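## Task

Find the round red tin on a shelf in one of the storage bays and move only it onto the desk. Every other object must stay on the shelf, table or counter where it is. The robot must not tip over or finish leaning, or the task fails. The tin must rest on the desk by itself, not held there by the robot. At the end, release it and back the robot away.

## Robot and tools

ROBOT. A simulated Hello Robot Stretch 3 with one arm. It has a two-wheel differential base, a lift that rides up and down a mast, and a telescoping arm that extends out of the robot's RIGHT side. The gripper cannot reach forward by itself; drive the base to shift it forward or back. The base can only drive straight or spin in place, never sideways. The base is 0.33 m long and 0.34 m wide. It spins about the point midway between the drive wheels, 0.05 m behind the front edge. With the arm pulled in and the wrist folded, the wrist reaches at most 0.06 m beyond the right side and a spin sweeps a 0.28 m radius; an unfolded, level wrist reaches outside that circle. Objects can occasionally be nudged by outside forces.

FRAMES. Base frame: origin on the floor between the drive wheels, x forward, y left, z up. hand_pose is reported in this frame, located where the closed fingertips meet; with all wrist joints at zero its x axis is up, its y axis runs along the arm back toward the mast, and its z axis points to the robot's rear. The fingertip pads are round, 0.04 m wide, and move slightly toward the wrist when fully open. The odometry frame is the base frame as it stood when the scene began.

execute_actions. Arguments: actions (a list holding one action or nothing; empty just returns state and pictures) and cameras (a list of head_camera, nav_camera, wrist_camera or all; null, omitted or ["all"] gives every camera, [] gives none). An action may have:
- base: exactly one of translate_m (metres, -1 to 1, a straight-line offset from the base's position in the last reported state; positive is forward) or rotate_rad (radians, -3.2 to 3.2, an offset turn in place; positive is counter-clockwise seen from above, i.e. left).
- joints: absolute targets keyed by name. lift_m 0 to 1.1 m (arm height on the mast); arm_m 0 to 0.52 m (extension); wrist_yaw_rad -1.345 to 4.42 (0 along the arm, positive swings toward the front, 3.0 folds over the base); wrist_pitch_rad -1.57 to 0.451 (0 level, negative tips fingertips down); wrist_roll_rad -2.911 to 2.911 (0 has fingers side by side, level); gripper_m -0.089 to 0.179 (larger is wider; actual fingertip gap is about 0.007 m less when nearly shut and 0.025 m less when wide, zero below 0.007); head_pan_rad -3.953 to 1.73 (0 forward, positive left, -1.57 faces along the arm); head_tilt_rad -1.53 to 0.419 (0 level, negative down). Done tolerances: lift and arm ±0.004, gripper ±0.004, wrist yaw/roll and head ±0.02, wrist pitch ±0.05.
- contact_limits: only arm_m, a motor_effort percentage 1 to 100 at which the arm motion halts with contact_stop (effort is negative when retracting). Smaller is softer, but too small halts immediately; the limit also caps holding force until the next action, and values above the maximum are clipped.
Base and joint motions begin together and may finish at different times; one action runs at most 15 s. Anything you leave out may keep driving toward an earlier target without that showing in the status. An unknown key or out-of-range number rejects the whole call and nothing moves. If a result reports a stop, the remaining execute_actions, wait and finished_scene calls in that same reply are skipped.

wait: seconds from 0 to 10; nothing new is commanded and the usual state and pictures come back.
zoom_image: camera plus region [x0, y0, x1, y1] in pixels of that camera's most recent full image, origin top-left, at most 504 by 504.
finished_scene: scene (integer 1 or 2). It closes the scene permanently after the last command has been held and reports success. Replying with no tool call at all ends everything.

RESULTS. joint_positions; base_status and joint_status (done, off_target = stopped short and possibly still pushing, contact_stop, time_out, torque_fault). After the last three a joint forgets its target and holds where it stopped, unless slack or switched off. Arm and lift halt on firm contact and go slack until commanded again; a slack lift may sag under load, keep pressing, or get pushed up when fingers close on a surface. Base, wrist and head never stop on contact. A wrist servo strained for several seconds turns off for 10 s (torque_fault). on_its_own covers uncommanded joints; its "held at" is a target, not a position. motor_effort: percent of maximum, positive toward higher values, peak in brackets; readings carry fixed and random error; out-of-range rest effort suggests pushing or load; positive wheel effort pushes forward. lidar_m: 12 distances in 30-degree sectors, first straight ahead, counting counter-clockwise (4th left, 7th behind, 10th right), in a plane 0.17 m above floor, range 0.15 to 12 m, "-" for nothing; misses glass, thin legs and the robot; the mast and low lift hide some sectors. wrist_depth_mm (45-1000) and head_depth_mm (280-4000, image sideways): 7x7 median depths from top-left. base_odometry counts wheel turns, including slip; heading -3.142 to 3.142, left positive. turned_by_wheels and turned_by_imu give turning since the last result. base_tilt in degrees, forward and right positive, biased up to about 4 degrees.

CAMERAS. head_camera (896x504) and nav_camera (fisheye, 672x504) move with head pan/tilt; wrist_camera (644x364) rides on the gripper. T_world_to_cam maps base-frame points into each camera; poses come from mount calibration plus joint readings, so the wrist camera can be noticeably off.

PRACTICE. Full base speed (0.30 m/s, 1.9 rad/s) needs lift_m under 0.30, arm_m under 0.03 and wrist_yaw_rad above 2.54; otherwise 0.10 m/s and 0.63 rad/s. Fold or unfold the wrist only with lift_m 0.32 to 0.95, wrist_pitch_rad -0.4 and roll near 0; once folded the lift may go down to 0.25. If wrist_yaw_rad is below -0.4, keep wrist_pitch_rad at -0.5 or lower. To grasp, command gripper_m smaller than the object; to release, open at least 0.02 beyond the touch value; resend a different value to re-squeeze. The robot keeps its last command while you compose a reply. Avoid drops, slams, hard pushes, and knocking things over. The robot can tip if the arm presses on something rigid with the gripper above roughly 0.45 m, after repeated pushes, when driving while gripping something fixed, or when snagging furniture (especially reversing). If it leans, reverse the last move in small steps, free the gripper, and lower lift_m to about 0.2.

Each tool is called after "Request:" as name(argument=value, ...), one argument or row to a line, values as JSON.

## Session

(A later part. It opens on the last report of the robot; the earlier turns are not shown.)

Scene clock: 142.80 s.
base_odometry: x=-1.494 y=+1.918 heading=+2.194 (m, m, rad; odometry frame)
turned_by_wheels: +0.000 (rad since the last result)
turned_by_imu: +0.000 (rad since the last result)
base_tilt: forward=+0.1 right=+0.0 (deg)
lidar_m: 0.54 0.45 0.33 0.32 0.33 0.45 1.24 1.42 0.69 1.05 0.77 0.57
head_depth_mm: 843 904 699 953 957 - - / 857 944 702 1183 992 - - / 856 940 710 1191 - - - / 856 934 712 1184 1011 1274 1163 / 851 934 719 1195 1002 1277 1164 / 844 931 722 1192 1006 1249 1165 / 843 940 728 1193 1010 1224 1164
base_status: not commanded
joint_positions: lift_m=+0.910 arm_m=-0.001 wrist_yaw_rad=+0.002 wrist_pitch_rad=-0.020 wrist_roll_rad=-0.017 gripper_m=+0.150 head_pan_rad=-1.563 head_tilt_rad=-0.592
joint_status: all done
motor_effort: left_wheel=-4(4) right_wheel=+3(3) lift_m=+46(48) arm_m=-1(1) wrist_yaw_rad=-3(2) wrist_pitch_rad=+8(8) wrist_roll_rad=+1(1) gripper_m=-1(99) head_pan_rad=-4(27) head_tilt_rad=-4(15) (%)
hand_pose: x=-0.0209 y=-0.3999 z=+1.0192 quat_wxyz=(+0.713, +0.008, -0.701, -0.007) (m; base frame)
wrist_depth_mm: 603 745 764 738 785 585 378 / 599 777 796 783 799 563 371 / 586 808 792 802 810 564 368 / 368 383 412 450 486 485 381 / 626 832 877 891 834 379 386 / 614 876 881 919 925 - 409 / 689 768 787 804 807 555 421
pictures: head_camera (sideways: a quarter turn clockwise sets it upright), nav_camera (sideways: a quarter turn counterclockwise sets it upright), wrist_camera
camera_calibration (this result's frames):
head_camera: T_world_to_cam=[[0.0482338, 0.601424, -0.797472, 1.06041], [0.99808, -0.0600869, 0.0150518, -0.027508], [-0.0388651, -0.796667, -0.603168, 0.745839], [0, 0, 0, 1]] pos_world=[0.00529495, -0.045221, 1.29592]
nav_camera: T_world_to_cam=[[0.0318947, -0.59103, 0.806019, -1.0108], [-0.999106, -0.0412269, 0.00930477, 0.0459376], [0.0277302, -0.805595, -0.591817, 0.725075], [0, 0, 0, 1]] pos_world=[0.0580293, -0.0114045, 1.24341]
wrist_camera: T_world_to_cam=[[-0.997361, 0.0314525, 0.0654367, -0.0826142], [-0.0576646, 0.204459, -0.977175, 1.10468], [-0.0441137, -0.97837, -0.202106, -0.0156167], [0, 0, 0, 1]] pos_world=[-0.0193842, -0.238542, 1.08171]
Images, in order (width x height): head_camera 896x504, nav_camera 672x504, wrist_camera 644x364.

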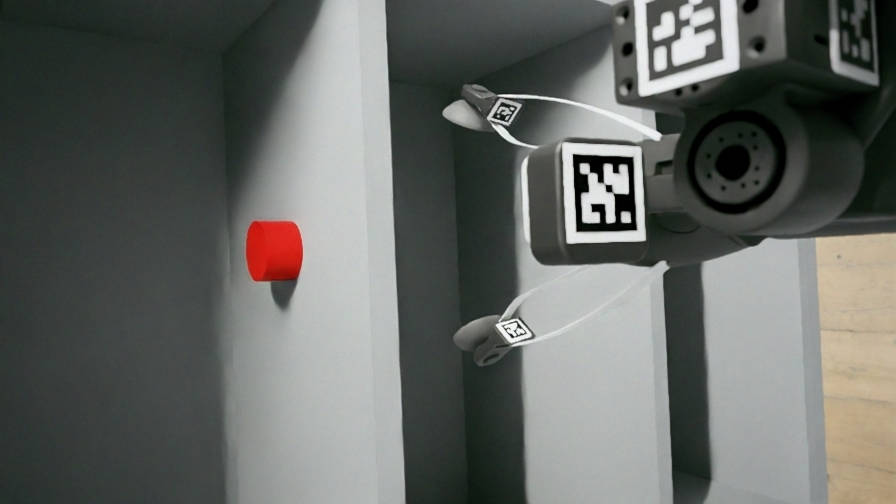

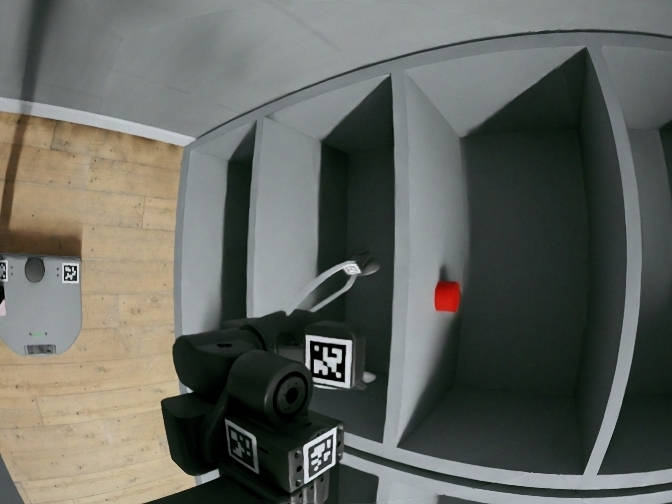

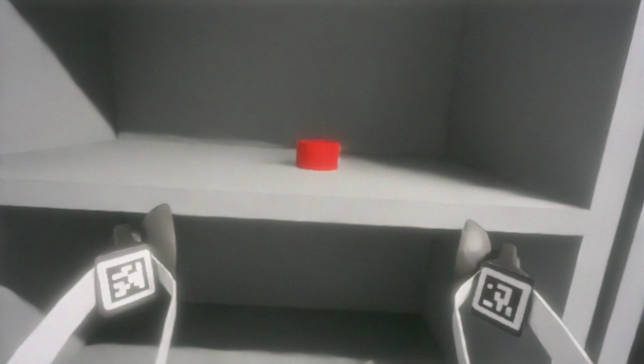

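Request:
execute_actions(
  actions=[
    {"joints":{"lift_m":0.925}},
  ],
  cameras=[],
)

Request:
execute_actions(
  actions=[
    {"joints":{"arm_m":0.33},"contact_limits":{"arm_m":15}},
  ],
  cameras=["wrist_camera","head_camera"],
)

Scene clock: 150.37 s.
base_odometry: x=-1.494 y=+1.918 heading=+2.194 (m, m, rad; odometry frame)
turned_by_wheels: +0.000 (rad since the last result)
turned_by_imu: +0.001 (rad since the last result)
base_tilt: forward=+0.0 right=+0.0 (deg)
lidar_m: 0.54 0.45 0.33 0.32 0.33 0.45 1.24 1.42 0.69 1.05 0.77 0.56
head_depth_mm: 842 901 698 954 973 - - / 860 947 704 1177 1021 - - / 858 941 707 1195 - - - / 854 938 713 1183 - 1275 1159 / 851 931 717 1182 1003 1283 1161 / 846 931 723 1198 1006 1252 1163 / 844 940 725 1190 1013 1222 1161
base_status: not commanded
joint_positions: lift_m=+0.925 arm_m=-0.001 wrist_yaw_rad=+0.002 wrist_pitch_rad=-0.020 wrist_roll_rad=-0.017 gripper_m=+0.150 head_pan_rad=-1.563 head_tilt_rad=-0.592
joint_status: all done
motor_effort: left_wheel=-4(4) right_wheel=+3(3) lift_m=+46(47) arm_m=-1(1) wrist_yaw_rad=-3(2) wrist_pitch_rad=+8(8) wrist_roll_rad=+1(1) gripper_m=+1(1) head_pan_rad=-5(4) head_tilt_rad=-4(4) (%)
hand_pose: x=-0.0209 y=-0.3999 z=+1.0343 quat_wxyz=(+0.713, +0.008, -0.701, -0.007) (m; base frame)
wrist_depth_mm: 608 765 761 763 791 571 372 / 593 805 810 823 787 565 373 / 602 790 821 813 823 545 368 / 419 441 481 521 553 517 384 / 621 748 875 887 387 383 383 / 607 915 922 932 887 - 400 / 687 777 824 818 804 560 417
pictures: none
No camera images: the call's "cameras" was empty. Leave "cameras" out to get every camera's image.

Scene clock: 154.00 s.
base_odometry: x=-1.494 y=+1.918 heading=+2.194 (m, m, rad; odometry frame)
turned_by_wheels: +0.000 (rad since the last result)
turned_by_imu: +0.001 (rad since the last result)
base_tilt: forward=+0.1 right=+0.0 (deg)
lidar_m: 0.54 0.45 0.33 0.32 0.33 0.45 1.24 1.42 0.69 1.05 0.77 0.56
head_depth_mm: 843 904 738 - 962 1064 1144 / 859 945 - 1187 992 1253 1170 / 857 941 - 1218 994 1272 1158 / 852 939 - 1188 999 1274 1154 / 850 930 713 1182 996 1281 1158 / 847 933 721 1191 1006 1253 1164 / 841 935 726 1192 1007 1221 1167
base_status: not commanded
joint_positions: lift_m=+0.925 arm_m=+0.330 wrist_yaw_rad=+0.001 wrist_pitch_rad=-0.020 wrist_roll_rad=-0.017 gripper_m=+0.150 head_pan_rad=-1.563 head_tilt_rad=-0.593
joint_status: all done
motor_effort: left_wheel=-4(5) right_wheel=+3(3) lift_m=+46(46) arm_m=+4(5) wrist_yaw_rad=-1(4) wrist_pitch_rad=+8(8) wrist_roll_rad=+1(1) gripper_m=+1(0) head_pan_rad=-4(4) head_tilt_rad=-3(3) (%)
contact_limits: arm_m 15 (drawing in: default 24, maximum 39; extending or still: default 33, maximum 54)
hand_pose: x=-0.0212 y=-0.7303 z=+1.0344 quat_wxyz=(+0.713, +0.008, -0.701, -0.007) (m; base frame)
wrist_depth_mm: 444 446 442 444 442 445 373 / 455 453 461 462 459 469 370 / 475 475 482 486 479 481 368 / 417 440 469 486 484 494 368 / 254 285 272 200 302 346 329 / 195 180 195 200 207 - 223 / 141 147 151 154 158 155 169
pictures: head_camera (sideways: a quarter turn clockwise sets it upright), wrist_camera
camera_calibration (this result's frames):
head_camera: T_world_to_cam=[[0.0484202, 0.601773, -0.797198, 1.06005], [0.998061, -0.0604078, 0.0150208, -0.0274674], [-0.0391179, -0.79638, -0.603531, 0.746313], [0, 0, 0, 1]] pos_world=[0.0052807, -0.045218, 1.2959]
wrist_camera: T_world_to_cam=[[-0.997318, 0.0328057, 0.0654223, -0.0725436], [-0.0573926, 0.204115, -0.977263, 1.18684], [-0.0454135, -0.978397, -0.201685, -0.336379], [0, 0, 0, 1]] pos_world=[-0.0195096, -0.568984, 1.09676]
Images, in order (width x height): head_camera 896x504, wrist_camera 644x364.

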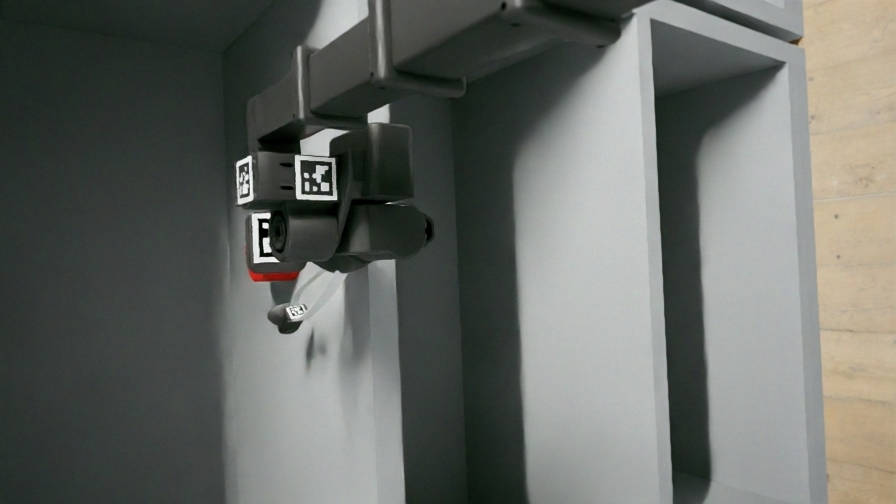

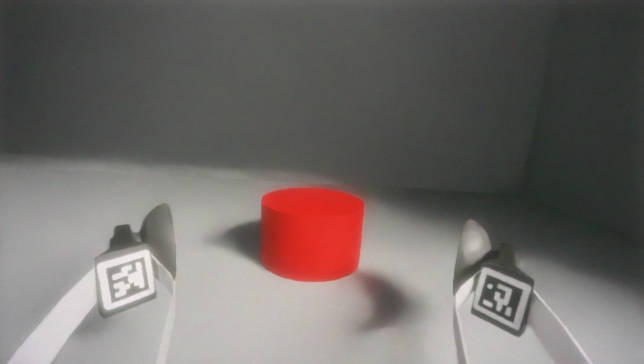

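Request:
execute_actions(
  actions=[
    {"joints":{"arm_m":0.41,"lift_m":0.915}},
  ],
  cameras=["wrist_camera"],
)

Request:
execute_actions(
  actions=[
    {"joints":{"gripper_m":0.045}},
  ],
  cameras=[],
)

Request:
execute_actions(
  actions=[
    {"joints":{"lift_m":0.945}},
  ],
  cameras=["wrist_camera"],
)

Scene clock: 163.90 s.
base_odometry: x=-1.494 y=+1.918 heading=+2.194 (m, m, rad; odometry frame)
turned_by_wheels: +0.000 (rad since the last result)
turned_by_imu: -0.020 (rad since the last result)
base_tilt: forward=+0.0 right=+0.0 (deg)
lidar_m: 0.55 0.46 0.33 0.32 0.33 0.44 1.14 1.41 0.69 1.05 0.78 0.57
head_depth_mm: 820 845 770 - 926 1062 1167 / 865 954 - 1183 988 1263 1167 / 860 946 635 1198 992 1264 1173 / 852 936 639 1190 995 1272 1160 / 851 934 710 1179 997 1275 1156 / 843 924 715 1188 1004 1246 1161 / 839 930 721 1184 1006 1247 1159
base_status: not commanded
joint_positions: lift_m=+0.924 arm_m=+0.410 wrist_yaw_rad=+0.000 wrist_pitch_rad=+0.004 wrist_roll_rad=-0.017 gripper_m=+0.150 head_pan_rad=-1.564 head_tilt_rad=-0.596
joint_status: lift_m contact_stop (moved -0.001 of -0.010); the others done
on_its_own: lift_m is slack since a contact_stop, until your next command for it (your +0.915 is given up)
motor_effort: left_wheel=-2(19) right_wheel=+2(9) lift_m=+40(43) arm_m=+5(28) wrist_yaw_rad=+0(4) wrist_pitch_rad=-2(52) wrist_roll_rad=+1(4) gripper_m=+1(1) head_pan_rad=-3(4) head_tilt_rad=-2(3) (%)
hand_pose: x=-0.0216 y=-0.8109 z=+1.0391 quat_wxyz=(+0.713, -0.001, -0.701, +0.001) (m; base frame)
wrist_depth_mm: 369 370 371 379 378 383 343 / 378 378 385 393 390 393 341 / 386 394 399 400 406 405 338 / 396 397 406 417 421 417 337 / 275 309 178 315 329 382 317 / 206 191 123 139 221 - 235 / 148 154 121 135 166 162 175
pictures: wrist_camera
camera_calibration (this result's frames):
wrist_camera: T_world_to_cam=[[-0.997268, 0.0357197, 0.0646522, -0.0673976], [-0.0571755, 0.180837, -0.98185, 1.19382], [-0.046763, -0.982864, -0.178301, -0.442212], [0, 0, 0, 1]] pos_world=[-0.0196352, -0.648114, 1.09766]
Images, in order (width x height): wrist_camera 644x364.

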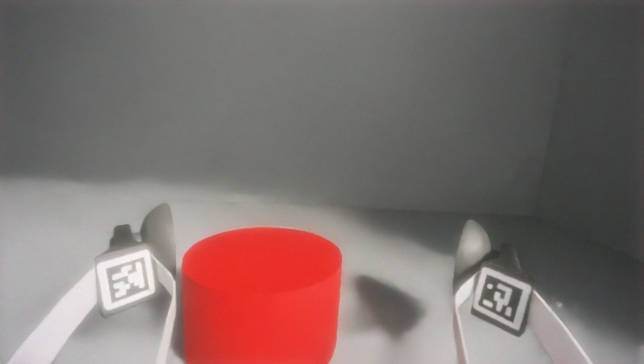

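not run: a stop came earlier in this reply.

not run: a stop came earlier in this reply.

Touching the shelf; lift slightly and grip.

Request:
execute_actions(
  actions=[
    {"joints":{"lift_m":0.932,"gripper_m":0.045}},
  ],
  cameras=[],
)

Request:
execute_actions(
  actions=[
    {"joints":{"lift_m":0.96}},
  ],
  cameras=["wrist_camera"],
)

Request:
execute_actions(
  actions=[
    {"joints":{"arm_m":0.0}},
  ],
  cameras=["wrist_camera"],
)

Scene clock: 174.47 s.
base_odometry: x=-1.494 y=+1.918 heading=+2.194 (m, m, rad; odometry frame)
turned_by_wheels: +0.000 (rad since the last result)
turned_by_imu: +0.001 (rad since the last result)
base_tilt: forward=+0.1 right=+0.0 (deg)
lidar_m: 0.55 0.46 0.33 0.32 0.33 0.44 1.14 1.41 0.69 1.05 0.78 0.57
head_depth_mm: 824 847 776 - 927 1058 1167 / 866 950 - 1183 987 1269 1174 / 858 939 634 1197 988 1265 1169 / 853 935 638 1186 997 1271 1165 / 846 932 710 1181 994 1279 1164 / 844 924 716 1185 1003 1249 1161 / 839 927 721 1184 1003 1252 1158
base_status: not commanded
joint_positions: lift_m=+0.932 arm_m=+0.410 wrist_yaw_rad=+0.000 wrist_pitch_rad=-0.016 wrist_roll_rad=-0.017 gripper_m=+0.046 head_pan_rad=-1.564 head_tilt_rad=-0.596
joint_status: all done
motor_effort: left_wheel=+1(1) right_wheel=-1(3) lift_m=+46(47) arm_m=+4(4) wrist_yaw_rad=+0(1) wrist_pitch_rad=+6(7) wrist_roll_rad=+1(1) gripper_m=-17(100) head_pan_rad=-4(2) head_tilt_rad=-2(2) (%)
hand_pose: x=-0.0215 y=-0.8105 z=+1.0423 quat_wxyz=(+0.713, +0.006, -0.701, -0.006) (m; base frame)
wrist_depth_mm: 362 365 366 370 378 379 348 / 377 379 384 382 389 387 343 / 386 391 391 394 402 408 338 / 397 401 404 414 417 416 339 / 274 282 321 188 352 341 318 / 200 203 141 131 142 234 237 / 155 158 147 124 163 174 178
pictures: none
No camera images: the call's "cameras" was empty. Leave "cameras" out to get every camera's image.

Scene clock: 175.50 s.
base_odometry: x=-1.494 y=+1.918 heading=+2.194 (m, m, rad; odometry frame)
turned_by_wheels: +0.000 (rad since the last result)
turned_by_imu: +0.000 (rad since the last result)
base_tilt: forward=+0.1 right=+0.0 (deg)
lidar_m: 0.55 0.46 0.33 0.32 0.33 0.44 1.14 1.41 0.69 1.05 0.78 0.57
head_depth_mm: 824 842 - 1016 919 1058 1162 / 865 934 661 1176 987 1257 1165 / 859 922 633 1201 989 1274 1168 / 855 926 637 1189 994 1266 1162 / 848 933 711 1182 1001 1270 1160 / 845 928 714 1184 999 1251 1165 / 839 928 720 1185 1006 1247 1163
base_status: not commanded
joint_positions: lift_m=+0.960 arm_m=+0.410 wrist_yaw_rad=+0.000 wrist_pitch_rad=-0.026 wrist_roll_rad=-0.017 gripper_m=+0.046 head_pan_rad=-1.564 head_tilt_rad=-0.596
joint_status: all done
motor_effort: left_wheel=+1(1) right_wheel=-1(1) lift_m=+47(50) arm_m=+3(3) wrist_yaw_rad=-1(1) wrist_pitch_rad=+10(10) wrist_roll_rad=+1(1) gripper_m=-17(18) head_pan_rad=-3(3) head_tilt_rad=-1(2) (%)
hand_pose: x=-0.0215 y=-0.8102 z=+1.0679 quat_wxyz=(+0.713, +0.009, -0.701, -0.009) (m; base frame)
wrist_depth_mm: 362 364 366 373 372 376 346 / 372 376 376 382 389 394 345 / 391 388 392 396 403 402 341 / 397 408 413 409 421 419 336 / 334 342 385 189 422 412 333 / 241 245 141 131 143 282 294 / 189 195 180 124 198 212 217
pictures: wrist_camera
camera_calibration (this result's frames):
wrist_camera: T_world_to_cam=[[-0.997278, 0.0335176, 0.0656672, -0.0720783], [-0.0572188, 0.209813, -0.976066, 1.2392], [-0.0464932, -0.977167, -0.207324, -0.400769], [0, 0, 0, 1]] pos_world=[-0.0196099, -0.649202, 1.13118]
Images, in order (width x height): wrist_camera 644x364.

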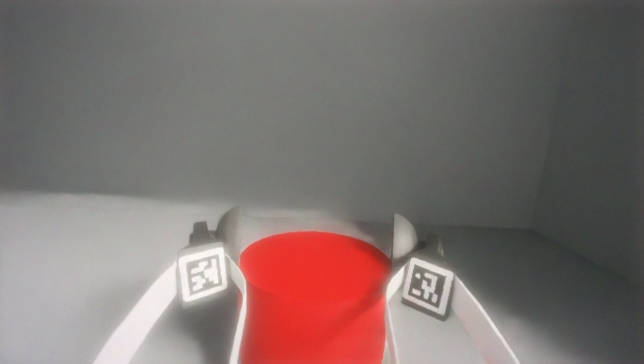

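Scene clock: 179.70 s.
base_odometry: x=-1.494 y=+1.918 heading=+2.194 (m, m, rad; odometry frame)
turned_by_wheels: +0.000 (rad since the last result)
turned_by_imu: +0.001 (rad since the last result)
base_tilt: forward=+0.0 right=+0.0 (deg)
lidar_m: 0.55 0.46 0.33 0.32 0.33 0.44 1.14 1.41 0.69 1.05 0.78 0.57
head_depth_mm: 822 845 693 898 - - - / 864 950 697 1178 - - - / 860 945 704 - - - - / 854 938 703 639 - 1268 1154 / 851 931 711 1176 1002 1280 1161 / 841 924 716 1185 1003 1244 1166 / 839 929 722 1190 1007 1252 1164
base_status: not commanded
joint_positions: lift_m=+0.960 arm_m=+0.000 wrist_yaw_rad=+0.000 wrist_pitch_rad=-0.027 wrist_roll_rad=-0.017 gripper_m=+0.046 head_pan_rad=-1.564 head_tilt_rad=-0.596
joint_status: all done
motor_effort: left_wheel=+1(1) right_wheel=-1(1) lift_m=+47(47) arm_m=-4(1) wrist_yaw_rad=+0(2) wrist_pitch_rad=+11(11) wrist_roll_rad=+1(1) gripper_m=-18(18) head_pan_rad=-3(3) head_tilt_rad=-2(1) (%)
hand_pose: x=-0.0215 y=-0.4008 z=+1.0676 quat_wxyz=(+0.713, +0.010, -0.701, -0.010) (m; base frame)
wrist_depth_mm: 622 759 736 767 762 534 358 / 629 759 775 782 781 525 367 / 644 787 814 843 837 526 369 / 540 580 619 675 705 507 381 / 375 375 392 190 430 416 393 / 659 878 141 131 143 481 420 / 685 829 757 124 803 461 430
pictures: wrist_camera
camera_calibration (this result's frames):
wrist_camera: T_world_to_cam=[[-0.997278, 0.0334586, 0.0656974, -0.0858408], [-0.0572184, 0.210701, -0.975875, 1.15323], [-0.0464939, -0.976978, -0.208213, 0.000243181], [0, 0, 0, 1]] pos_world=[-0.0196099, -0.239876, 1.1311]
Images, in order (width x height): wrist_camera 644x364.

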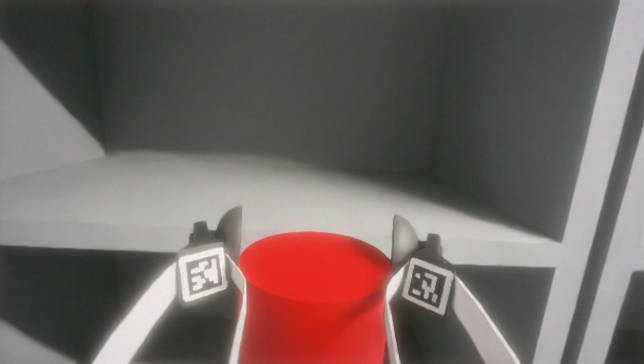

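Request:
execute_actions(
  actions=[
    {"base":{"translate_m":-1.0},"joints":{"wrist_yaw_rad":1.5}},
  ],
  cameras=[],
)

Request:
execute_actions(
  actions=[
    {"base":{"translate_m":-0.9}},
  ],
  cameras=[],
)

Request:
execute_actions(
  actions=[
    {"base":{"translate_m":-0.55},"joints":{"head_pan_rad":1.2,"head_tilt_rad":-0.5}},
  ],
  cameras=["nav_camera","head_camera"],
)

Scene clock: 198.07 s.
base_odometry: x=-0.910 y=+1.106 heading=+2.194 (m, m, rad; odometry frame)
turned_by_wheels: +0.000 (rad since the last result)
turned_by_imu: -0.003 (rad since the last result)
base_tilt: forward=+0.1 right=+0.0 (deg)
lidar_m: 1.27 0.43 0.30 0.29 0.30 0.40 2.19 1.61 0.68 1.00 0.84 0.86
head_depth_mm: 668 687 670 754 - - 1152 / 860 939 737 1051 - - 1115 / 884 966 702 1213 1071 - - / 877 962 704 1227 1011 1342 - / 873 953 712 1210 999 1339 - / 864 946 718 1197 1033 - - / 860 941 722 1195 1057 - -
base_status: done
joint_positions: lift_m=+0.960 arm_m=+0.000 wrist_yaw_rad=+1.498 wrist_pitch_rad=-0.027 wrist_roll_rad=-0.017 gripper_m=+0.046 head_pan_rad=-1.564 head_tilt_rad=-0.596
joint_status: all done
motor_effort: left_wheel=+4(6) right_wheel=-2(3) lift_m=+47(47) arm_m=-4(4) wrist_yaw_rad=+3(4) wrist_pitch_rad=+11(11) wrist_roll_rad=+1(1) gripper_m=-16(17) head_pan_rad=-4(3) head_tilt_rad=-2(2) (%)
hand_pose: x=+0.2335 y=-0.1639 z=+1.0676 quat_wxyz=(+0.529, +0.484, -0.506, +0.479) (m; base frame)
wrist_depth_mm: 579 962 - - - 947 509 / 611 945 - - - - 526 / 600 965 - - - - 539 / 616 - - - - 712 557 / 621 951 - 190 - 693 527 / 630 921 141 131 144 681 615 / 627 - - 124 - 628 640
pictures: none
No camera images: the call's "cameras" was empty. Leave "cameras" out to get every camera's image.

Scene clock: 208.03 s.
base_odometry: x=-0.385 y=+0.376 heading=+2.194 (m, m, rad; odometry frame)
turned_by_wheels: +0.000 (rad since the last result)
turned_by_imu: -0.004 (rad since the last result)
base_tilt: forward=+0.1 right=-0.1 (deg)
lidar_m: 1.17 0.64 0.79 2.01 1.94 1.38 1.29 1.34 1.18 1.12 0.88 0.89
head_depth_mm: 933 1043 1185 1345 - - 1154 / 929 1037 1174 1357 - - 1118 / 921 1027 1164 1349 1489 - - / 911 1024 1151 1333 1542 1420 - / 906 1013 1140 1316 1541 1440 - / 901 1004 1139 1302 1491 - - / 894 999 1125 1280 1451 - -
base_status: done
joint_positions: lift_m=+0.960 arm_m=+0.000 wrist_yaw_rad=+1.498 wrist_pitch_rad=-0.027 wrist_roll_rad=-0.017 gripper_m=+0.046 head_pan_rad=-1.564 head_tilt_rad=-0.596
joint_status: not commanded
motor_effort: left_wheel=+4(6) right_wheel=-3(7) lift_m=+47(47) arm_m=-4(4) wrist_yaw_rad=+2(2) wrist_pitch_rad=+11(11) wrist_roll_rad=+1(1) gripper_m=-18(19) head_pan_rad=-2(3) head_tilt_rad=-2(1) (%)
hand_pose: x=+0.2335 y=-0.1639 z=+1.0676 quat_wxyz=(+0.529, +0.484, -0.506, +0.479) (m; base frame)
wrist_depth_mm: 564 905 - - - 950 532 / 577 898 - - - - 544 / 570 936 - - - - 584 / 573 946 - - - 895 582 / 585 914 - 189 - - 619 / 581 862 140 131 144 - 652 / 586 - - 124 - 667 692
pictures: none
No camera images: the call's "cameras" was empty. Leave "cameras" out to get every camera's image.

Scene clock: 214.50 s.
base_odometry: x=-0.064 y=-0.071 heading=+2.194 (m, m, rad; odometry frame)
turned_by_wheels: +0.000 (rad since the last result)
turned_by_imu: -0.002 (rad since the last result)
base_tilt: forward=+0.1 right=+0.0 (deg)
lidar_m: 1.16 1.16 1.98 2.02 1.14 0.81 0.74 0.78 1.03 1.14 1.17 1.32
head_depth_mm: 1718 1926 2174 2313 1818 1454 1214 / 1632 1811 2031 2224 1824 1453 1217 / 1757 1896 2096 2217 1837 1470 1223 / 3298 3669 3692 2454 1838 1479 1225 / 3158 3473 3613 2462 1860 1483 1233 / 3045 3275 3170 2498 1858 1485 1236 / 2934 3122 3285 2499 1880 1491 1237
base_status: done
joint_positions: lift_m=+0.960 arm_m=+0.000 wrist_yaw_rad=+1.498 wrist_pitch_rad=-0.027 wrist_roll_rad=-0.017 gripper_m=+0.046 head_pan_rad=+1.193 head_tilt_rad=-0.507
joint_status: all done
motor_effort: left_wheel=+4(5) right_wheel=-3(8) lift_m=+47(47) arm_m=-3(4) wrist_yaw_rad=+2(2) wrist_pitch_rad=+11(11) wrist_roll_rad=+1(1) gripper_m=-18(19) head_pan_rad=+3(51) head_tilt_rad=+4(14) (%)
hand_pose: x=+0.2335 y=-0.1639 z=+1.0676 quat_wxyz=(+0.529, +0.484, -0.506, +0.479) (m; base frame)
wrist_depth_mm: 923 948 - - - - - / 951 962 - - - - 983 / 998 - - - - - - / - - - - - - - / - - - 188 - - - / - - 141 131 144 - - / - - - 124 - - 972
pictures: head_camera (sideways: a quarter turn clockwise sets it upright), nav_camera (sideways: a quarter turn counterclockwise sets it upright)
camera_calibration (this result's frames):
head_camera: T_world_to_cam=[[-0.245349, -0.47415, -0.845568, 1.1249], [-0.902588, 0.430004, 0.0207696, -0.0233598], [0.35375, 0.768296, -0.533463, 0.652759], [0, 0, 0, 1]] pos_world=[0.0239953, 0.0419053, 1.29989]
nav_camera: T_world_to_cam=[[0.166948, 0.494046, 0.853257, -1.07322], [0.940784, -0.33879, 0.0120901, 0.0304769], [0.295048, 0.800712, -0.521351, 0.631767], [0, 0, 0, 1]] pos_world=[-0.0359023, 0.0346806, 1.24473]
Images, in order (width x height): head_camera 896x504, nav_camera 672x504.

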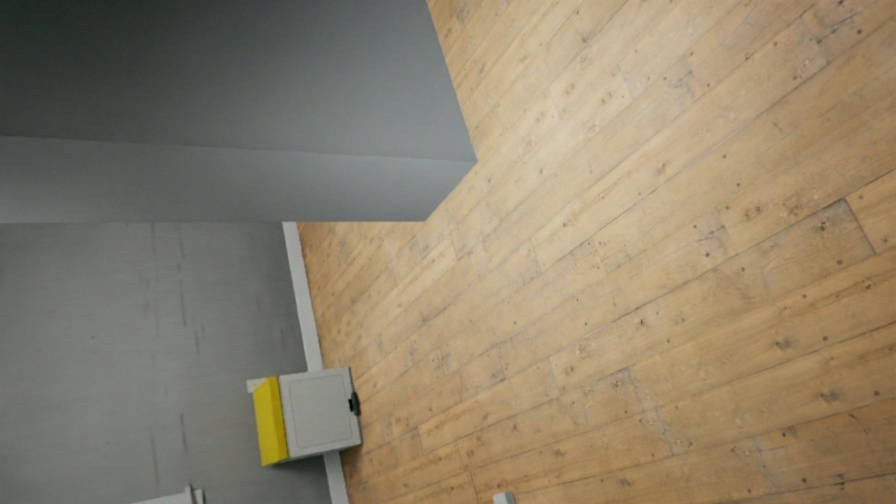

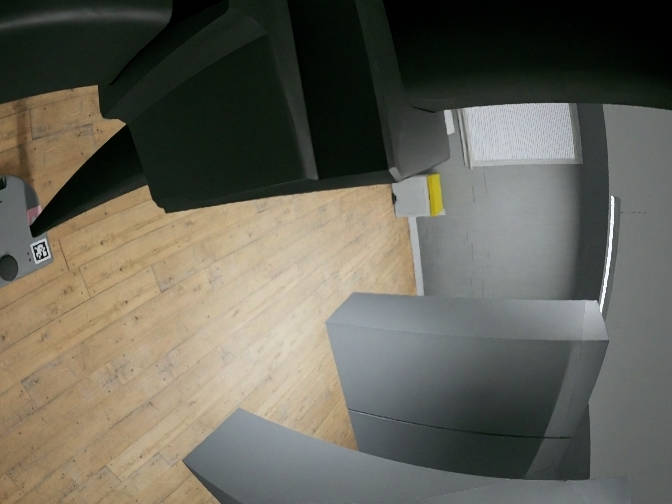

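Request:
execute_actions(
  actions=[
    {"base":{"rotate_rad":1.6},"joints":{"head_pan_rad":0.2,"head_tilt_rad":-0.45}},
  ],
  cameras=[],
)

Request:
execute_actions(
  actions=[
    {"base":{"translate_m":1.0}},
  ],
  cameras=[],
)

Request:
execute_actions(
  actions=[
    {"base":{"translate_m":1.0}},
  ],
  cameras=["nav_camera","head_camera"],
)

Scene clock: 223.87 s.
base_odometry: x=-0.064 y=-0.071 heading=-2.489 (m, m, rad; odometry frame)
turned_by_wheels: +1.600 (rad since the last result)
turned_by_imu: +1.575 (rad since the last result)
base_tilt: forward=+0.1 right=+0.0 (deg)
lidar_m: 2.02 1.11 0.80 0.75 0.78 1.06 1.14 1.18 1.32 1.16 1.17 1.97
head_depth_mm: 2874 3126 3104 2631 1921 1510 1245 / 2908 3166 3384 2622 1916 1520 1247 / 2970 3184 2558 2645 1939 1519 1251 / 3009 3242 2328 2368 1952 1537 1261 / 2558 2634 2373 2554 1940 1538 1265 / 1837 1883 1939 1993 1885 1554 1270 / 1438 1470 1512 1524 1560 1487 1274
base_status: done
joint_positions: lift_m=+0.960 arm_m=+0.000 wrist_yaw_rad=+1.498 wrist_pitch_rad=-0.027 wrist_roll_rad=-0.017 gripper_m=+0.046 head_pan_rad=+0.207 head_tilt_rad=-0.458
joint_status: all done
motor_effort: left_wheel=-4(10) right_wheel=+3(7) lift_m=+46(47) arm_m=-3(4) wrist_yaw_rad=+1(2) wrist_pitch_rad=+11(11) wrist_roll_rad=+1(1) gripper_m=-18(18) head_pan_rad=-5(51) head_tilt_rad=+4(10) (%)
hand_pose: x=+0.2335 y=-0.1638 z=+1.0676 quat_wxyz=(+0.529, +0.484, -0.506, +0.479) (m; base frame)
wrist_depth_mm: - - - - - - - / - - - - - - - / - - - - - - - / - - - - - - - / - - - 190 - - - / - - 140 131 142 - - / - - - 124 - - -
pictures: none
No camera images: the call's "cameras" was empty. Leave "cameras" out to get every camera's image.

Scene clock: 234.80 s.
base_odometry: x=-0.858 y=-0.678 heading=-2.489 (m, m, rad; odometry frame)
turned_by_wheels: +0.000 (rad since the last result)
turned_by_imu: +0.008 (rad since the last result)
base_tilt: forward=+0.0 right=+0.0 (deg)
lidar_m: 1.27 1.04 0.81 0.78 0.81 1.10 2.14 2.02 1.17 1.16 1.29 2.29
head_depth_mm: 2084 2259 2435 2336 1922 1516 1246 / 2102 2292 2500 2476 1916 1524 1253 / 2154 2342 1914 1192 1801 1525 1256 / 2169 2395 1927 1211 1808 1497 1266 / 2203 2410 1946 1212 1304 1453 1266 / 1829 1873 1816 1226 1907 1504 1266 / 1442 1472 1495 1236 1563 1499 1274
base_status: done
joint_positions: lift_m=+0.960 arm_m=+0.000 wrist_yaw_rad=+1.498 wrist_pitch_rad=-0.027 wrist_roll_rad=-0.017 gripper_m=+0.046 head_pan_rad=+0.207 head_tilt_rad=-0.458
joint_status: not commanded
motor_effort: left_wheel=-5(6) right_wheel=+3(8) lift_m=+47(47) arm_m=-3(4) wrist_yaw_rad=+1(2) wrist_pitch_rad=+11(11) wrist_roll_rad=+1(1) gripper_m=-18(18) head_pan_rad=-4(5) head_tilt_rad=+4(4) (%)
hand_pose: x=+0.2335 y=-0.1638 z=+1.0676 quat_wxyz=(+0.529, +0.484, -0.506, +0.479) (m; base frame)
wrist_depth_mm: - - - - - - - / - - - - - - - / - - - - - - - / - - - - - - - / 967 - - 189 - - - / - - 140 131 143 - - / - - - 124 - - 995
pictures: none
No camera images: the call's "cameras" was empty. Leave "cameras" out to get every camera's image.

Scene clock: 245.77 s.
base_odometry: x=-1.653 y=-1.285 heading=-2.489 (m, m, rad; odometry frame)
turned_by_wheels: +0.001 (rad since the last result)
turned_by_imu: +0.042 (rad since the last result)
base_tilt: forward=-0.1 right=+0.0 (deg)
lidar_m: 0.50 0.44 0.31 0.31 0.82 1.15 3.07 1.68 1.15 1.12 2.32 1.35
head_depth_mm: 1322 1448 1560 1752 1866 1524 1257 / 1351 1466 1598 1717 1804 1440 1192 / 1384 1507 1631 1214 880 689 567 / 1413 1529 1657 1224 886 692 568 / 1421 1572 1734 1229 890 695 572 / 1482 1582 1698 1240 895 699 574 / 1327 1353 1397 1256 897 701 576
base_status: translate_m off_target (by the wheels' count: +0.9998 of +1.0000)
joint_positions: lift_m=+0.960 arm_m=+0.000 wrist_yaw_rad=+1.500 wrist_pitch_rad=-0.027 wrist_roll_rad=-0.017 gripper_m=+0.046 head_pan_rad=+0.206 head_tilt_rad=-0.452
joint_status: not commanded
on_its_own: left_wheel is at rest, and its effort (+60) is outside its rest range (-18 to +18)
motor_effort: left_wheel=+60(82) right_wheel=+16(20) lift_m=+45(47) arm_m=-3(3) wrist_yaw_rad=+0(3) wrist_pitch_rad=+11(11) wrist_roll_rad=+1(1) gripper_m=-18(18) head_pan_rad=-4(4) head_tilt_rad=+1(4) (%)
hand_pose: x=+0.2335 y=-0.1634 z=+1.0675 quat_wxyz=(+0.529, +0.485, -0.506, +0.479) (m; base frame)
wrist_depth_mm: - - - - - - - / - - - - - - - / - - - - - - - / - - - - - - - / - - - 190 - - - / 718 722 141 131 143 - - / 549 569 545 123 - - -
pictures: head_camera (sideways: a quarter turn clockwise sets it upright), nav_camera (sideways: a quarter turn counterclockwise sets it upright)
camera_calibration (this result's frames):
head_camera: T_world_to_cam=[[-0.484161, -0.0467992, -0.873726, 1.16308], [-0.139765, 0.989883, 0.0244277, -0.0327771], [0.863744, 0.133944, -0.485804, 0.587638], [0, 0, 0, 1]] pos_world=[0.050968, 0.00816639, 1.30249]
nav_camera: T_world_to_cam=[[0.45716, 0.123103, 0.880824, -1.11094], [0.234997, -0.971897, 0.0138644, 0.0324713], [0.857777, 0.200652, -0.473241, 0.565736], [0, 0, 0, 1]] pos_world=[0.0149706, 0.054802, 1.24582]
Images, in order (width x height): head_camera 896x504, nav_camera 672x504.

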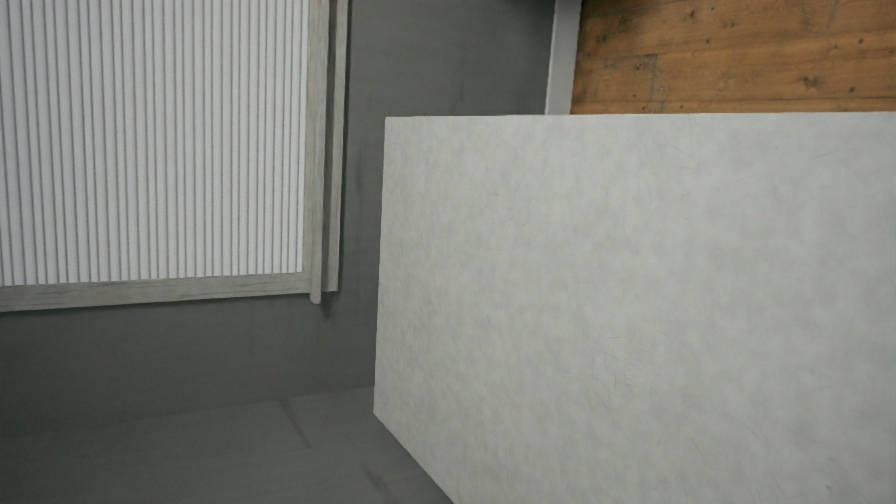

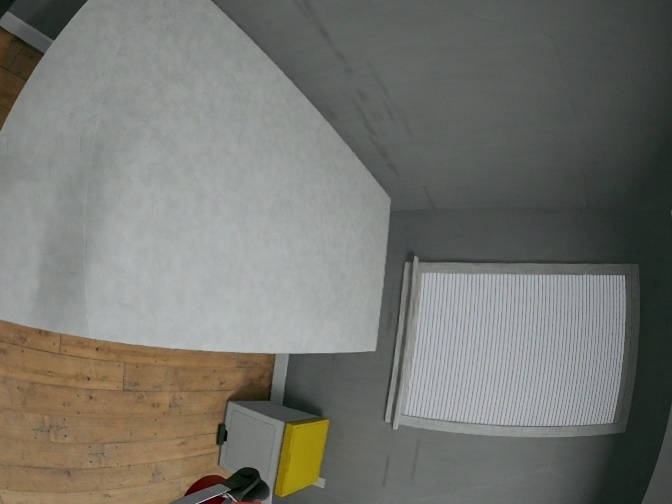

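Request:
execute_actions(
  actions=[
    {"base":{"translate_m":-0.2}},
  ],
  cameras=[],
)

Request:
execute_actions(
  actions=[
    {"base":{"rotate_rad":2.0},"joints":{"wrist_yaw_rad":0,"head_pan_rad":-1.57,"head_tilt_rad":-0.9}},
  ],
)

Scene clock: 261.30 s.
base_odometry: x=-1.494 y=-1.163 heading=-2.489 (m, m, rad; odometry frame)
turned_by_wheels: +0.000 (rad since the last result)
turned_by_imu: +0.000 (rad since the last result)
base_tilt: forward=+0.0 right=+0.0 (deg)
lidar_m: 0.70 0.43 0.41 0.79 0.83 1.16 2.88 1.53 1.53 1.11 2.59 1.54
head_depth_mm: 1485 1620 1751 1933 1937 1520 1251 / 1516 1639 1758 1917 1797 1430 1195 / 1533 1674 1787 1214 878 689 566 / 1576 1719 1837 1217 884 692 568 / 1614 1762 1885 1223 887 695 569 / 1612 1725 1712 1237 895 698 572 / 1350 1378 1423 1244 896 701 574
base_status: done
joint_positions: lift_m=+0.960 arm_m=+0.000 wrist_yaw_rad=+1.500 wrist_pitch_rad=-0.027 wrist_roll_rad=-0.017 gripper_m=+0.046 head_pan_rad=+0.206 head_tilt_rad=-0.452
joint_status: not commanded
motor_effort: left_wheel=+0(48) right_wheel=+0(13) lift_m=+45(45) arm_m=-3(3) wrist_yaw_rad=+0(0) wrist_pitch_rad=+11(11) wrist_roll_rad=+1(1) gripper_m=-17(18) head_pan_rad=-3(3) head_tilt_rad=+1(1) (%)
hand_pose: x=+0.2335 y=-0.1634 z=+1.0675 quat_wxyz=(+0.529, +0.485, -0.506, +0.479) (m; base frame)
wrist_depth_mm: - - - - - - - / - - - - - - - / - - - - - - - / - - - - - - - / 997 - - 189 - - - / 704 735 141 131 143 - - / 544 567 542 124 - - -
pictures: none
No camera images: the call's "cameras" was empty. Leave "cameras" out to get every camera's image.

Scene clock: 265.40 s.
base_odometry: x=-1.494 y=-1.163 heading=-0.489 (m, m, rad; odometry frame)
turned_by_wheels: +2.000 (rad since the last result)
turned_by_imu: +1.967 (rad since the last result)
base_tilt: forward=+0.0 right=+0.0 (deg)
lidar_m: 0.80 1.05 2.45 1.69 1.57 1.12 1.14 1.56 0.70 0.59 0.41 0.79
head_depth_mm: 1287 1003 - - - 1176 1082 / 1286 1008 855 - - 552 1112 / 1299 1074 - - - 532 1119 / 1299 1041 - 684 604 551 1120 / 1254 1042 825 700 604 1156 1087 / 1147 1011 828 699 606 1172 1088 / 989 1014 828 699 606 1215 1087
base_status: done
joint_positions: lift_m=+0.960 arm_m=+0.000 wrist_yaw_rad=+0.002 wrist_pitch_rad=-0.027 wrist_roll_rad=-0.017 gripper_m=+0.046 head_pan_rad=-1.563 head_tilt_rad=-0.889
joint_status: all done
motor_effort: left_wheel=-4(10) right_wheel=+3(7) lift_m=+45(45) arm_m=-3(3) wrist_yaw_rad=-2(5) wrist_pitch_rad=+11(11) wrist_roll_rad=+1(1) gripper_m=-18(17) head_pan_rad=-5(51) head_tilt_rad=-5(33) (%)
hand_pose: x=-0.0209 y=-0.4008 z=+1.0675 quat_wxyz=(+0.713, +0.011, -0.701, -0.009) (m; base frame)
wrist_depth_mm: 556 698 950 - - - - / 571 720 950 - - - - / 582 743 986 - - - - / 600 747 - - - - - / 598 769 993 189 - - - / 620 731 141 131 143 - - / 560 570 533 124 579 - -
pictures: head_camera (sideways: a quarter turn clockwise sets it upright), nav_camera (sideways: a quarter turn counterclockwise sets it upright), wrist_camera
camera_calibration (this result's frames):
head_camera: T_world_to_cam=[[0.0467768, 0.808225, -0.587012, 0.78615], [0.998076, -0.0617565, -0.00549639, -0.000754613], [-0.0406942, -0.585626, -0.809559, 1.01428], [0, 0, 0, 1]] pos_world=[0.00525472, -0.0414471, 1.28259]
nav_camera: T_world_to_cam=[[0.0333768, -0.800774, 0.598036, -0.73977], [-0.999107, -0.0422525, -0.00081549, 0.0591147], [0.0259215, -0.597475, -0.801469, 0.997759], [0, 0, 0, 1]] pos_world=[0.0578896, 0.00624511, 1.24213]
wrist_camera: T_world_to_cam=[[-0.997351, 0.031179, 0.0657162, -0.0861995], [-0.057688, 0.211237, -0.975731, 1.15319], [-0.044304, -0.976938, -0.208878, 0.00108256], [0, 0, 0, 1]] pos_world=[-0.0193981, -0.23985, 1.13109]
Images, in order (width x height): head_camera 896x504, nav_camera 672x504, wrist_camera 644x364.

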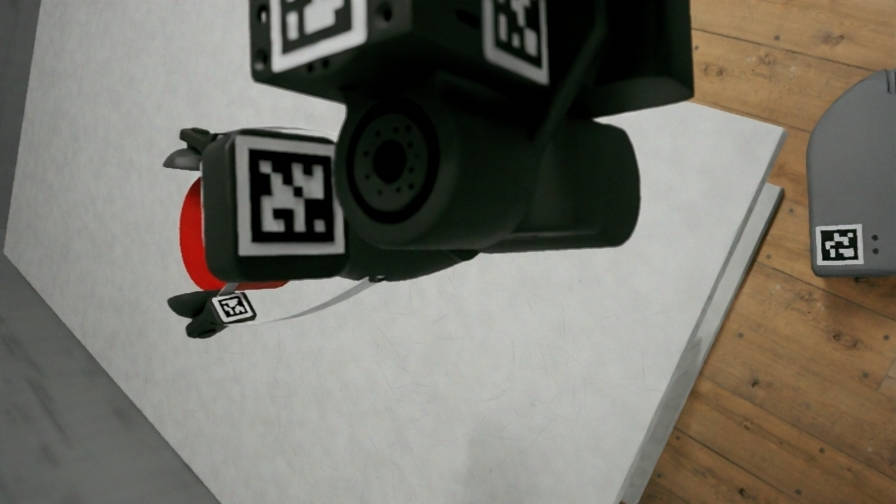

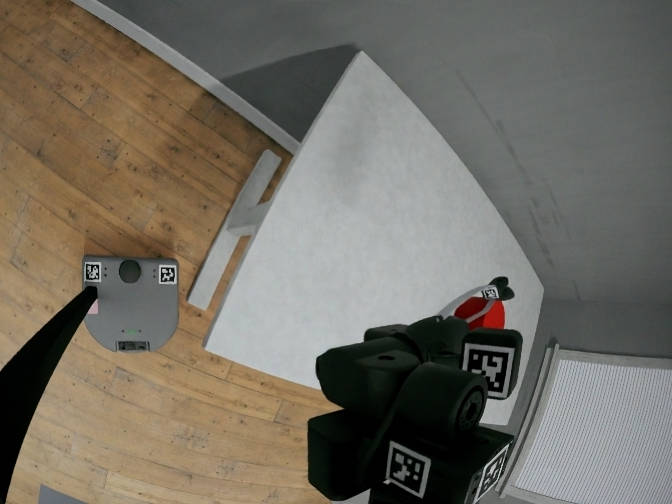

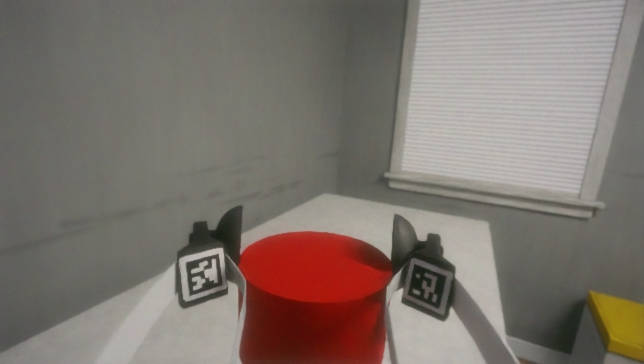

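Request:
execute_actions(
  actions=[
    {"joints":{"arm_m":0.2,"lift_m":0.73}},
  ],
  cameras=["wrist_camera","head_camera"],
)

Request:
execute_actions(
  actions=[
    {"joints":{"lift_m":0.66}},
  ],
  cameras=["wrist_camera"],
)

Scene clock: 273.47 s.
base_odometry: x=-1.494 y=-1.163 heading=-0.489 (m, m, rad; odometry frame)
turned_by_wheels: +0.000 (rad since the last result)
turned_by_imu: +0.001 (rad since the last result)
base_tilt: forward=+0.1 right=+0.0 (deg)
lidar_m: 0.81 1.06 2.44 1.69 1.58 1.12 1.14 1.55 0.70 0.59 0.41 0.79
head_depth_mm: 1288 1004 818 1111 1392 - - / 1292 998 822 - 592 542 1118 / 1292 1006 824 - 604 533 1115 / 1299 1006 698 682 605 552 1117 / 1249 1006 825 699 606 1159 1088 / 1144 1011 825 696 605 1174 1082 / 987 1011 829 699 606 1215 1088
base_status: not commanded
joint_positions: lift_m=+0.730 arm_m=+0.200 wrist_yaw_rad=+0.001 wrist_pitch_rad=-0.027 wrist_roll_rad=-0.017 gripper_m=+0.046 head_pan_rad=-1.563 head_tilt_rad=-0.889
joint_status: all done
motor_effort: left_wheel=-4(4) right_wheel=+3(4) lift_m=+37(36) arm_m=+4(0) wrist_yaw_rad=-2(2) wrist_pitch_rad=+11(11) wrist_roll_rad=+1(1) gripper_m=-18(17) head_pan_rad=-4(4) head_tilt_rad=-5(5) (%)
hand_pose: x=-0.0212 y=-0.6001 z=+0.8377 quat_wxyz=(+0.713, +0.010, -0.701, -0.009) (m; base frame)
wrist_depth_mm: 486 605 801 - - - - / 495 615 862 - - - - / 499 632 866 - - - - / 514 631 775 846 926 - - / 429 451 501 189 551 535 - / 312 320 140 131 143 363 374 / 246 251 235 124 255 275 282
pictures: head_camera (sideways: a quarter turn clockwise sets it upright), wrist_camera
camera_calibration (this result's frames):
head_camera: T_world_to_cam=[[0.04682, 0.80825, -0.586975, 0.786101], [0.998073, -0.0618099, -0.0054996, -0.000750414], [-0.040726, -0.585586, -0.809586, 1.01431], [0, 0, 0, 1]] pos_world=[0.00525248, -0.0414461, 1.28259]
wrist_camera: T_world_to_cam=[[-0.99732, 0.0321682, 0.0657163, -0.0645428], [-0.0574785, 0.211295, -0.975731, 0.971144], [-0.045273, -0.976893, -0.208879, -0.24169], [0, 0, 0, 1]] pos_world=[-0.019492, -0.439227, 0.901332]
Images, in order (width x height): head_camera 896x504, wrist_camera 644x364.

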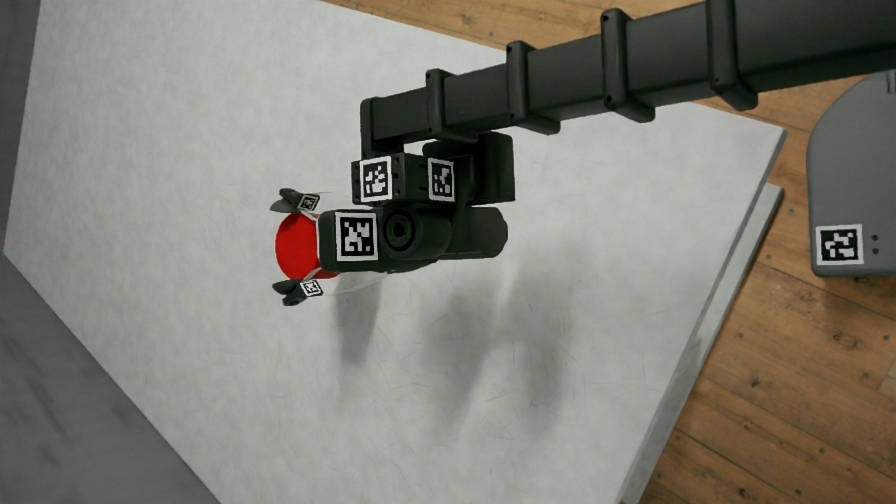

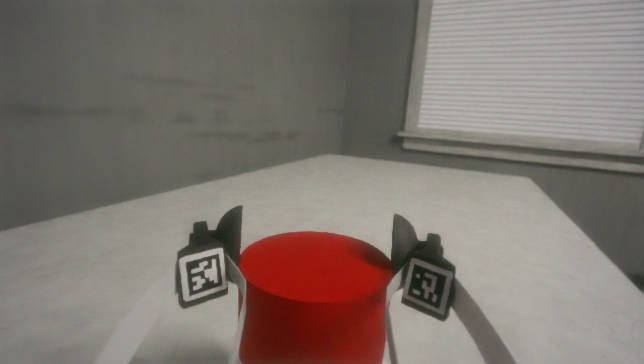

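Scene clock: 274.93 s.
base_odometry: x=-1.494 y=-1.163 heading=-0.489 (m, m, rad; odometry frame)
turned_by_wheels: +0.000 (rad since the last result)
turned_by_imu: +0.000 (rad since the last result)
base_tilt: forward=+0.1 right=+0.0 (deg)
lidar_m: 0.80 1.06 2.43 1.70 1.57 1.12 1.14 1.56 0.70 0.59 0.41 0.79
head_depth_mm: 1289 1001 820 744 1369 1231 - / 1291 1006 820 710 - - - / 1293 1005 823 736 592 532 1117 / 1295 1009 835 682 594 552 1120 / 1243 1006 823 698 604 1155 1088 / 1147 1008 827 698 605 1173 1090 / 990 1009 827 700 607 1215 1083
base_status: not commanded
joint_positions: lift_m=+0.660 arm_m=+0.200 wrist_yaw_rad=+0.001 wrist_pitch_rad=-0.015 wrist_roll_rad=-0.017 gripper_m=+0.046 head_pan_rad=-1.563 head_tilt_rad=-0.889
joint_status: all done
motor_effort: left_wheel=-4(4) right_wheel=+3(3) lift_m=+35(37) arm_m=+4(4) wrist_yaw_rad=-1(1) wrist_pitch_rad=+6(11) wrist_roll_rad=+1(1) gripper_m=-18(17) head_pan_rad=-4(4) head_tilt_rad=-5(6) (%)
hand_pose: x=-0.0212 y=-0.6005 z=+0.7709 quat_wxyz=(+0.713, +0.006, -0.701, -0.005) (m; base frame)
wrist_depth_mm: 491 610 831 - - - - / 498 604 871 - - - - / 500 633 880 - - - - / 461 482 518 563 613 655 - / 274 286 324 187 353 342 362 / 199 203 141 131 143 231 236 / 155 159 148 124 163 174 177
pictures: wrist_camera
camera_calibration (this result's frames):
wrist_camera: T_world_to_cam=[[-0.99732, 0.0329662, 0.0653106, -0.0593472], [-0.0574693, 0.199402, -0.978231, 0.900798], [-0.0452717, -0.979363, -0.196973, -0.266664], [0, 0, 0, 1]] pos_world=[-0.0194923, -0.438826, 0.832539]
Images, in order (width x height): wrist_camera 644x364.

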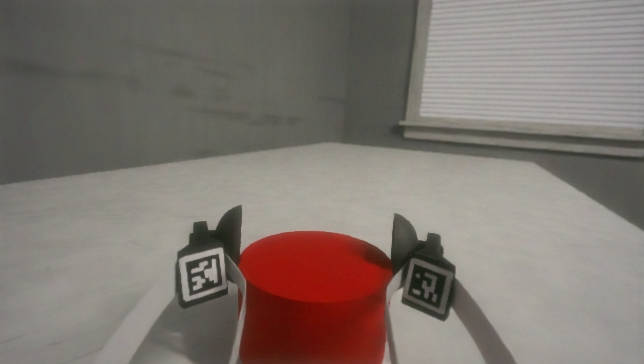

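Pitch effort dropped: resting. Release.

Request:
execute_actions(
  actions=[
    {"joints":{"gripper_m":0.15}},
  ],
  cameras=[],
)

Request:
execute_actions(
  actions=[
    {"joints":{"lift_m":0.78}},
  ],
  cameras=[],
)

Request:
execute_actions(
  actions=[
    {"joints":{"arm_m":0,"lift_m":0.9}},
  ],
  cameras=["head_camera"],
)

Scene clock: 284.87 s.
base_odometry: x=-1.494 y=-1.163 heading=-0.489 (m, m, rad; odometry frame)
turned_by_wheels: +0.000 (rad since the last result)
turned_by_imu: +0.001 (rad since the last result)
base_tilt: forward=+0.0 right=+0.0 (deg)
lidar_m: 0.80 1.06 2.44 1.69 1.57 1.11 1.14 1.56 0.70 0.59 0.41 0.79
head_depth_mm: 1279 1003 819 746 1365 1226 - / 1287 1004 821 711 - - - / 1289 1004 834 738 594 533 1116 / 1294 1006 824 681 593 551 1117 / 1253 1010 825 698 607 1152 1084 / 1144 1011 824 698 604 1174 1084 / 990 1007 826 700 606 1219 1087
base_status: not commanded
joint_positions: lift_m=+0.660 arm_m=+0.200 wrist_yaw_rad=+0.001 wrist_pitch_rad=-0.016 wrist_roll_rad=-0.017 gripper_m=+0.150 head_pan_rad=-1.563 head_tilt_rad=-0.889
joint_status: all done
motor_effort: left_wheel=-4(4) right_wheel=+3(4) lift_m=+35(35) arm_m=+4(4) wrist_yaw_rad=-1(1) wrist_pitch_rad=+6(7) wrist_roll_rad=+1(1) gripper_m=-1(99) head_pan_rad=-5(4) head_tilt_rad=-6(5) (%)
hand_pose: x=-0.0212 y=-0.6005 z=+0.7706 quat_wxyz=(+0.713, +0.006, -0.701, -0.006) (m; base frame)
wrist_depth_mm: 491 603 832 - - - - / 495 626 829 - - - - / 501 645 876 - - - - / 447 488 511 560 605 652 - / 275 306 294 187 325 374 358 / 208 193 185 131 208 - 236 / 151 156 148 128 163 165 178
pictures: none
No camera images: the call's "cameras" was empty. Leave "cameras" out to get every camera's image.

Scene clock: 286.80 s.
base_odometry: x=-1.494 y=-1.163 heading=-0.489 (m, m, rad; odometry frame)
turned_by_wheels: +0.000 (rad since the last result)
turned_by_imu: +0.000 (rad since the last result)
base_tilt: forward=+0.0 right=+0.0 (deg)
lidar_m: 0.80 1.06 2.44 1.69 1.57 1.12 1.14 1.55 0.70 0.59 0.41 0.79
head_depth_mm: 1292 1002 831 1482 - - - / 1291 1001 867 - 604 560 1119 / 1296 1005 - 659 604 532 1123 / 1295 1008 867 675 603 552 1115 / 1248 1007 826 697 605 1150 1082 / 1146 1011 827 699 605 1180 1088 / 986 1011 825 697 605 1210 1089
base_status: not commanded
joint_positions: lift_m=+0.780 arm_m=+0.200 wrist_yaw_rad=+0.001 wrist_pitch_rad=-0.017 wrist_roll_rad=-0.017 gripper_m=+0.150 head_pan_rad=-1.563 head_tilt_rad=-0.889
joint_status: all done
motor_effort: left_wheel=-4(4) right_wheel=+3(3) lift_m=+46(46) arm_m=+4(3) wrist_yaw_rad=-2(1) wrist_pitch_rad=+7(7) wrist_roll_rad=+1(1) gripper_m=+0(0) head_pan_rad=-3(4) head_tilt_rad=-5(5) (%)
hand_pose: x=-0.0212 y=-0.6004 z=+0.8901 quat_wxyz=(+0.713, +0.007, -0.701, -0.006) (m; base frame)
wrist_depth_mm: 486 603 812 - - - - / 494 619 844 - - - - / 509 631 860 - - - - / 515 656 875 - - - - / 520 616 605 636 671 772 - / 416 398 426 438 454 - - / 319 325 330 339 346 336 380
pictures: none
No camera images: the call's "cameras" was empty. Leave "cameras" out to get every camera's image.

Scene clock: 289.50 s.
base_odometry: x=-1.494 y=-1.163 heading=-0.489 (m, m, rad; odometry frame)
turned_by_wheels: +0.000 (rad since the last result)
turned_by_imu: +0.000 (rad since the last result)
base_tilt: forward=+0.1 right=+0.0 (deg)
lidar_m: 0.81 1.05 2.44 1.69 1.57 1.11 1.14 1.56 0.70 0.59 0.41 0.79
head_depth_mm: 1293 1002 821 - - 1163 1077 / 1294 1003 801 - - 843 1117 / 1289 1002 843 - - 524 1112 / 1299 1010 846 - 593 542 1121 / 1249 1008 804 697 605 1149 1086 / 1146 1010 827 698 606 1177 1083 / 985 1015 827 700 606 1211 1084
base_status: not commanded
joint_positions: lift_m=+0.900 arm_m=+0.000 wrist_yaw_rad=+0.001 wrist_pitch_rad=-0.018 wrist_roll_rad=-0.017 gripper_m=+0.150 head_pan_rad=-1.563 head_tilt_rad=-0.889
joint_status: all done
motor_effort: left_wheel=-4(4) right_wheel=+3(3) lift_m=+46(49) arm_m=-3(3) wrist_yaw_rad=+0(1) wrist_pitch_rad=+7(7) wrist_roll_rad=+1(1) gripper_m=+1(0) head_pan_rad=-3(3) head_tilt_rad=-5(5) (%)
hand_pose: x=-0.0213 y=-0.4011 z=+1.0100 quat_wxyz=(+0.713, +0.007, -0.701, -0.006) (m; base frame)
wrist_depth_mm: 555 697 966 - - - - / 568 715 - - - - - / 579 740 - - - - - / 602 742 - - - - - / 611 741 925 991 - - - / 589 596 667 685 694 - - / 487 497 501 518 537 534 -
pictures: head_camera (sideways: a quarter turn clockwise sets it upright)
camera_calibration (this result's frames):
head_camera: T_world_to_cam=[[0.0468201, 0.808258, -0.586964, 0.786086], [0.998073, -0.0618101, -0.00550058, -0.000749136], [-0.0407262, -0.585575, -0.809595, 1.01432], [0, 0, 0, 1]] pos_world=[0.00525247, -0.0414458, 1.28259]
Images, in order (width x height): head_camera 896x504.

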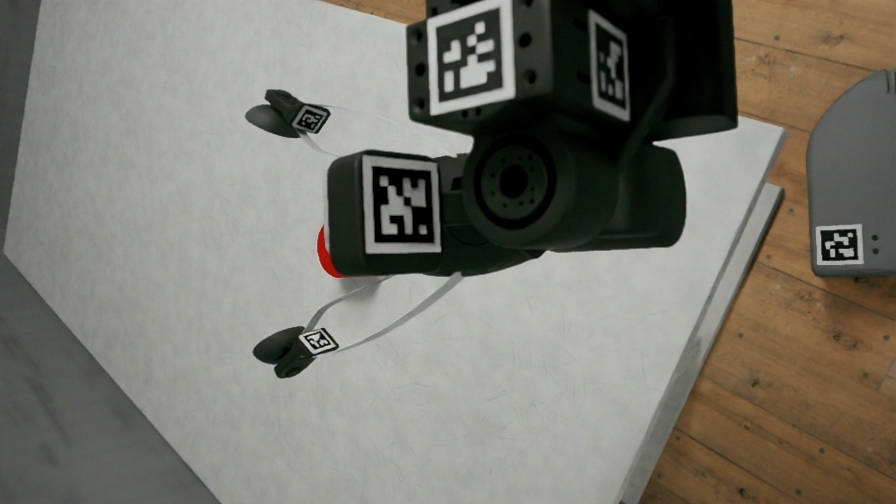

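Request:
finished_scene(
  scene=1,
)

The scene is finished: the task was done.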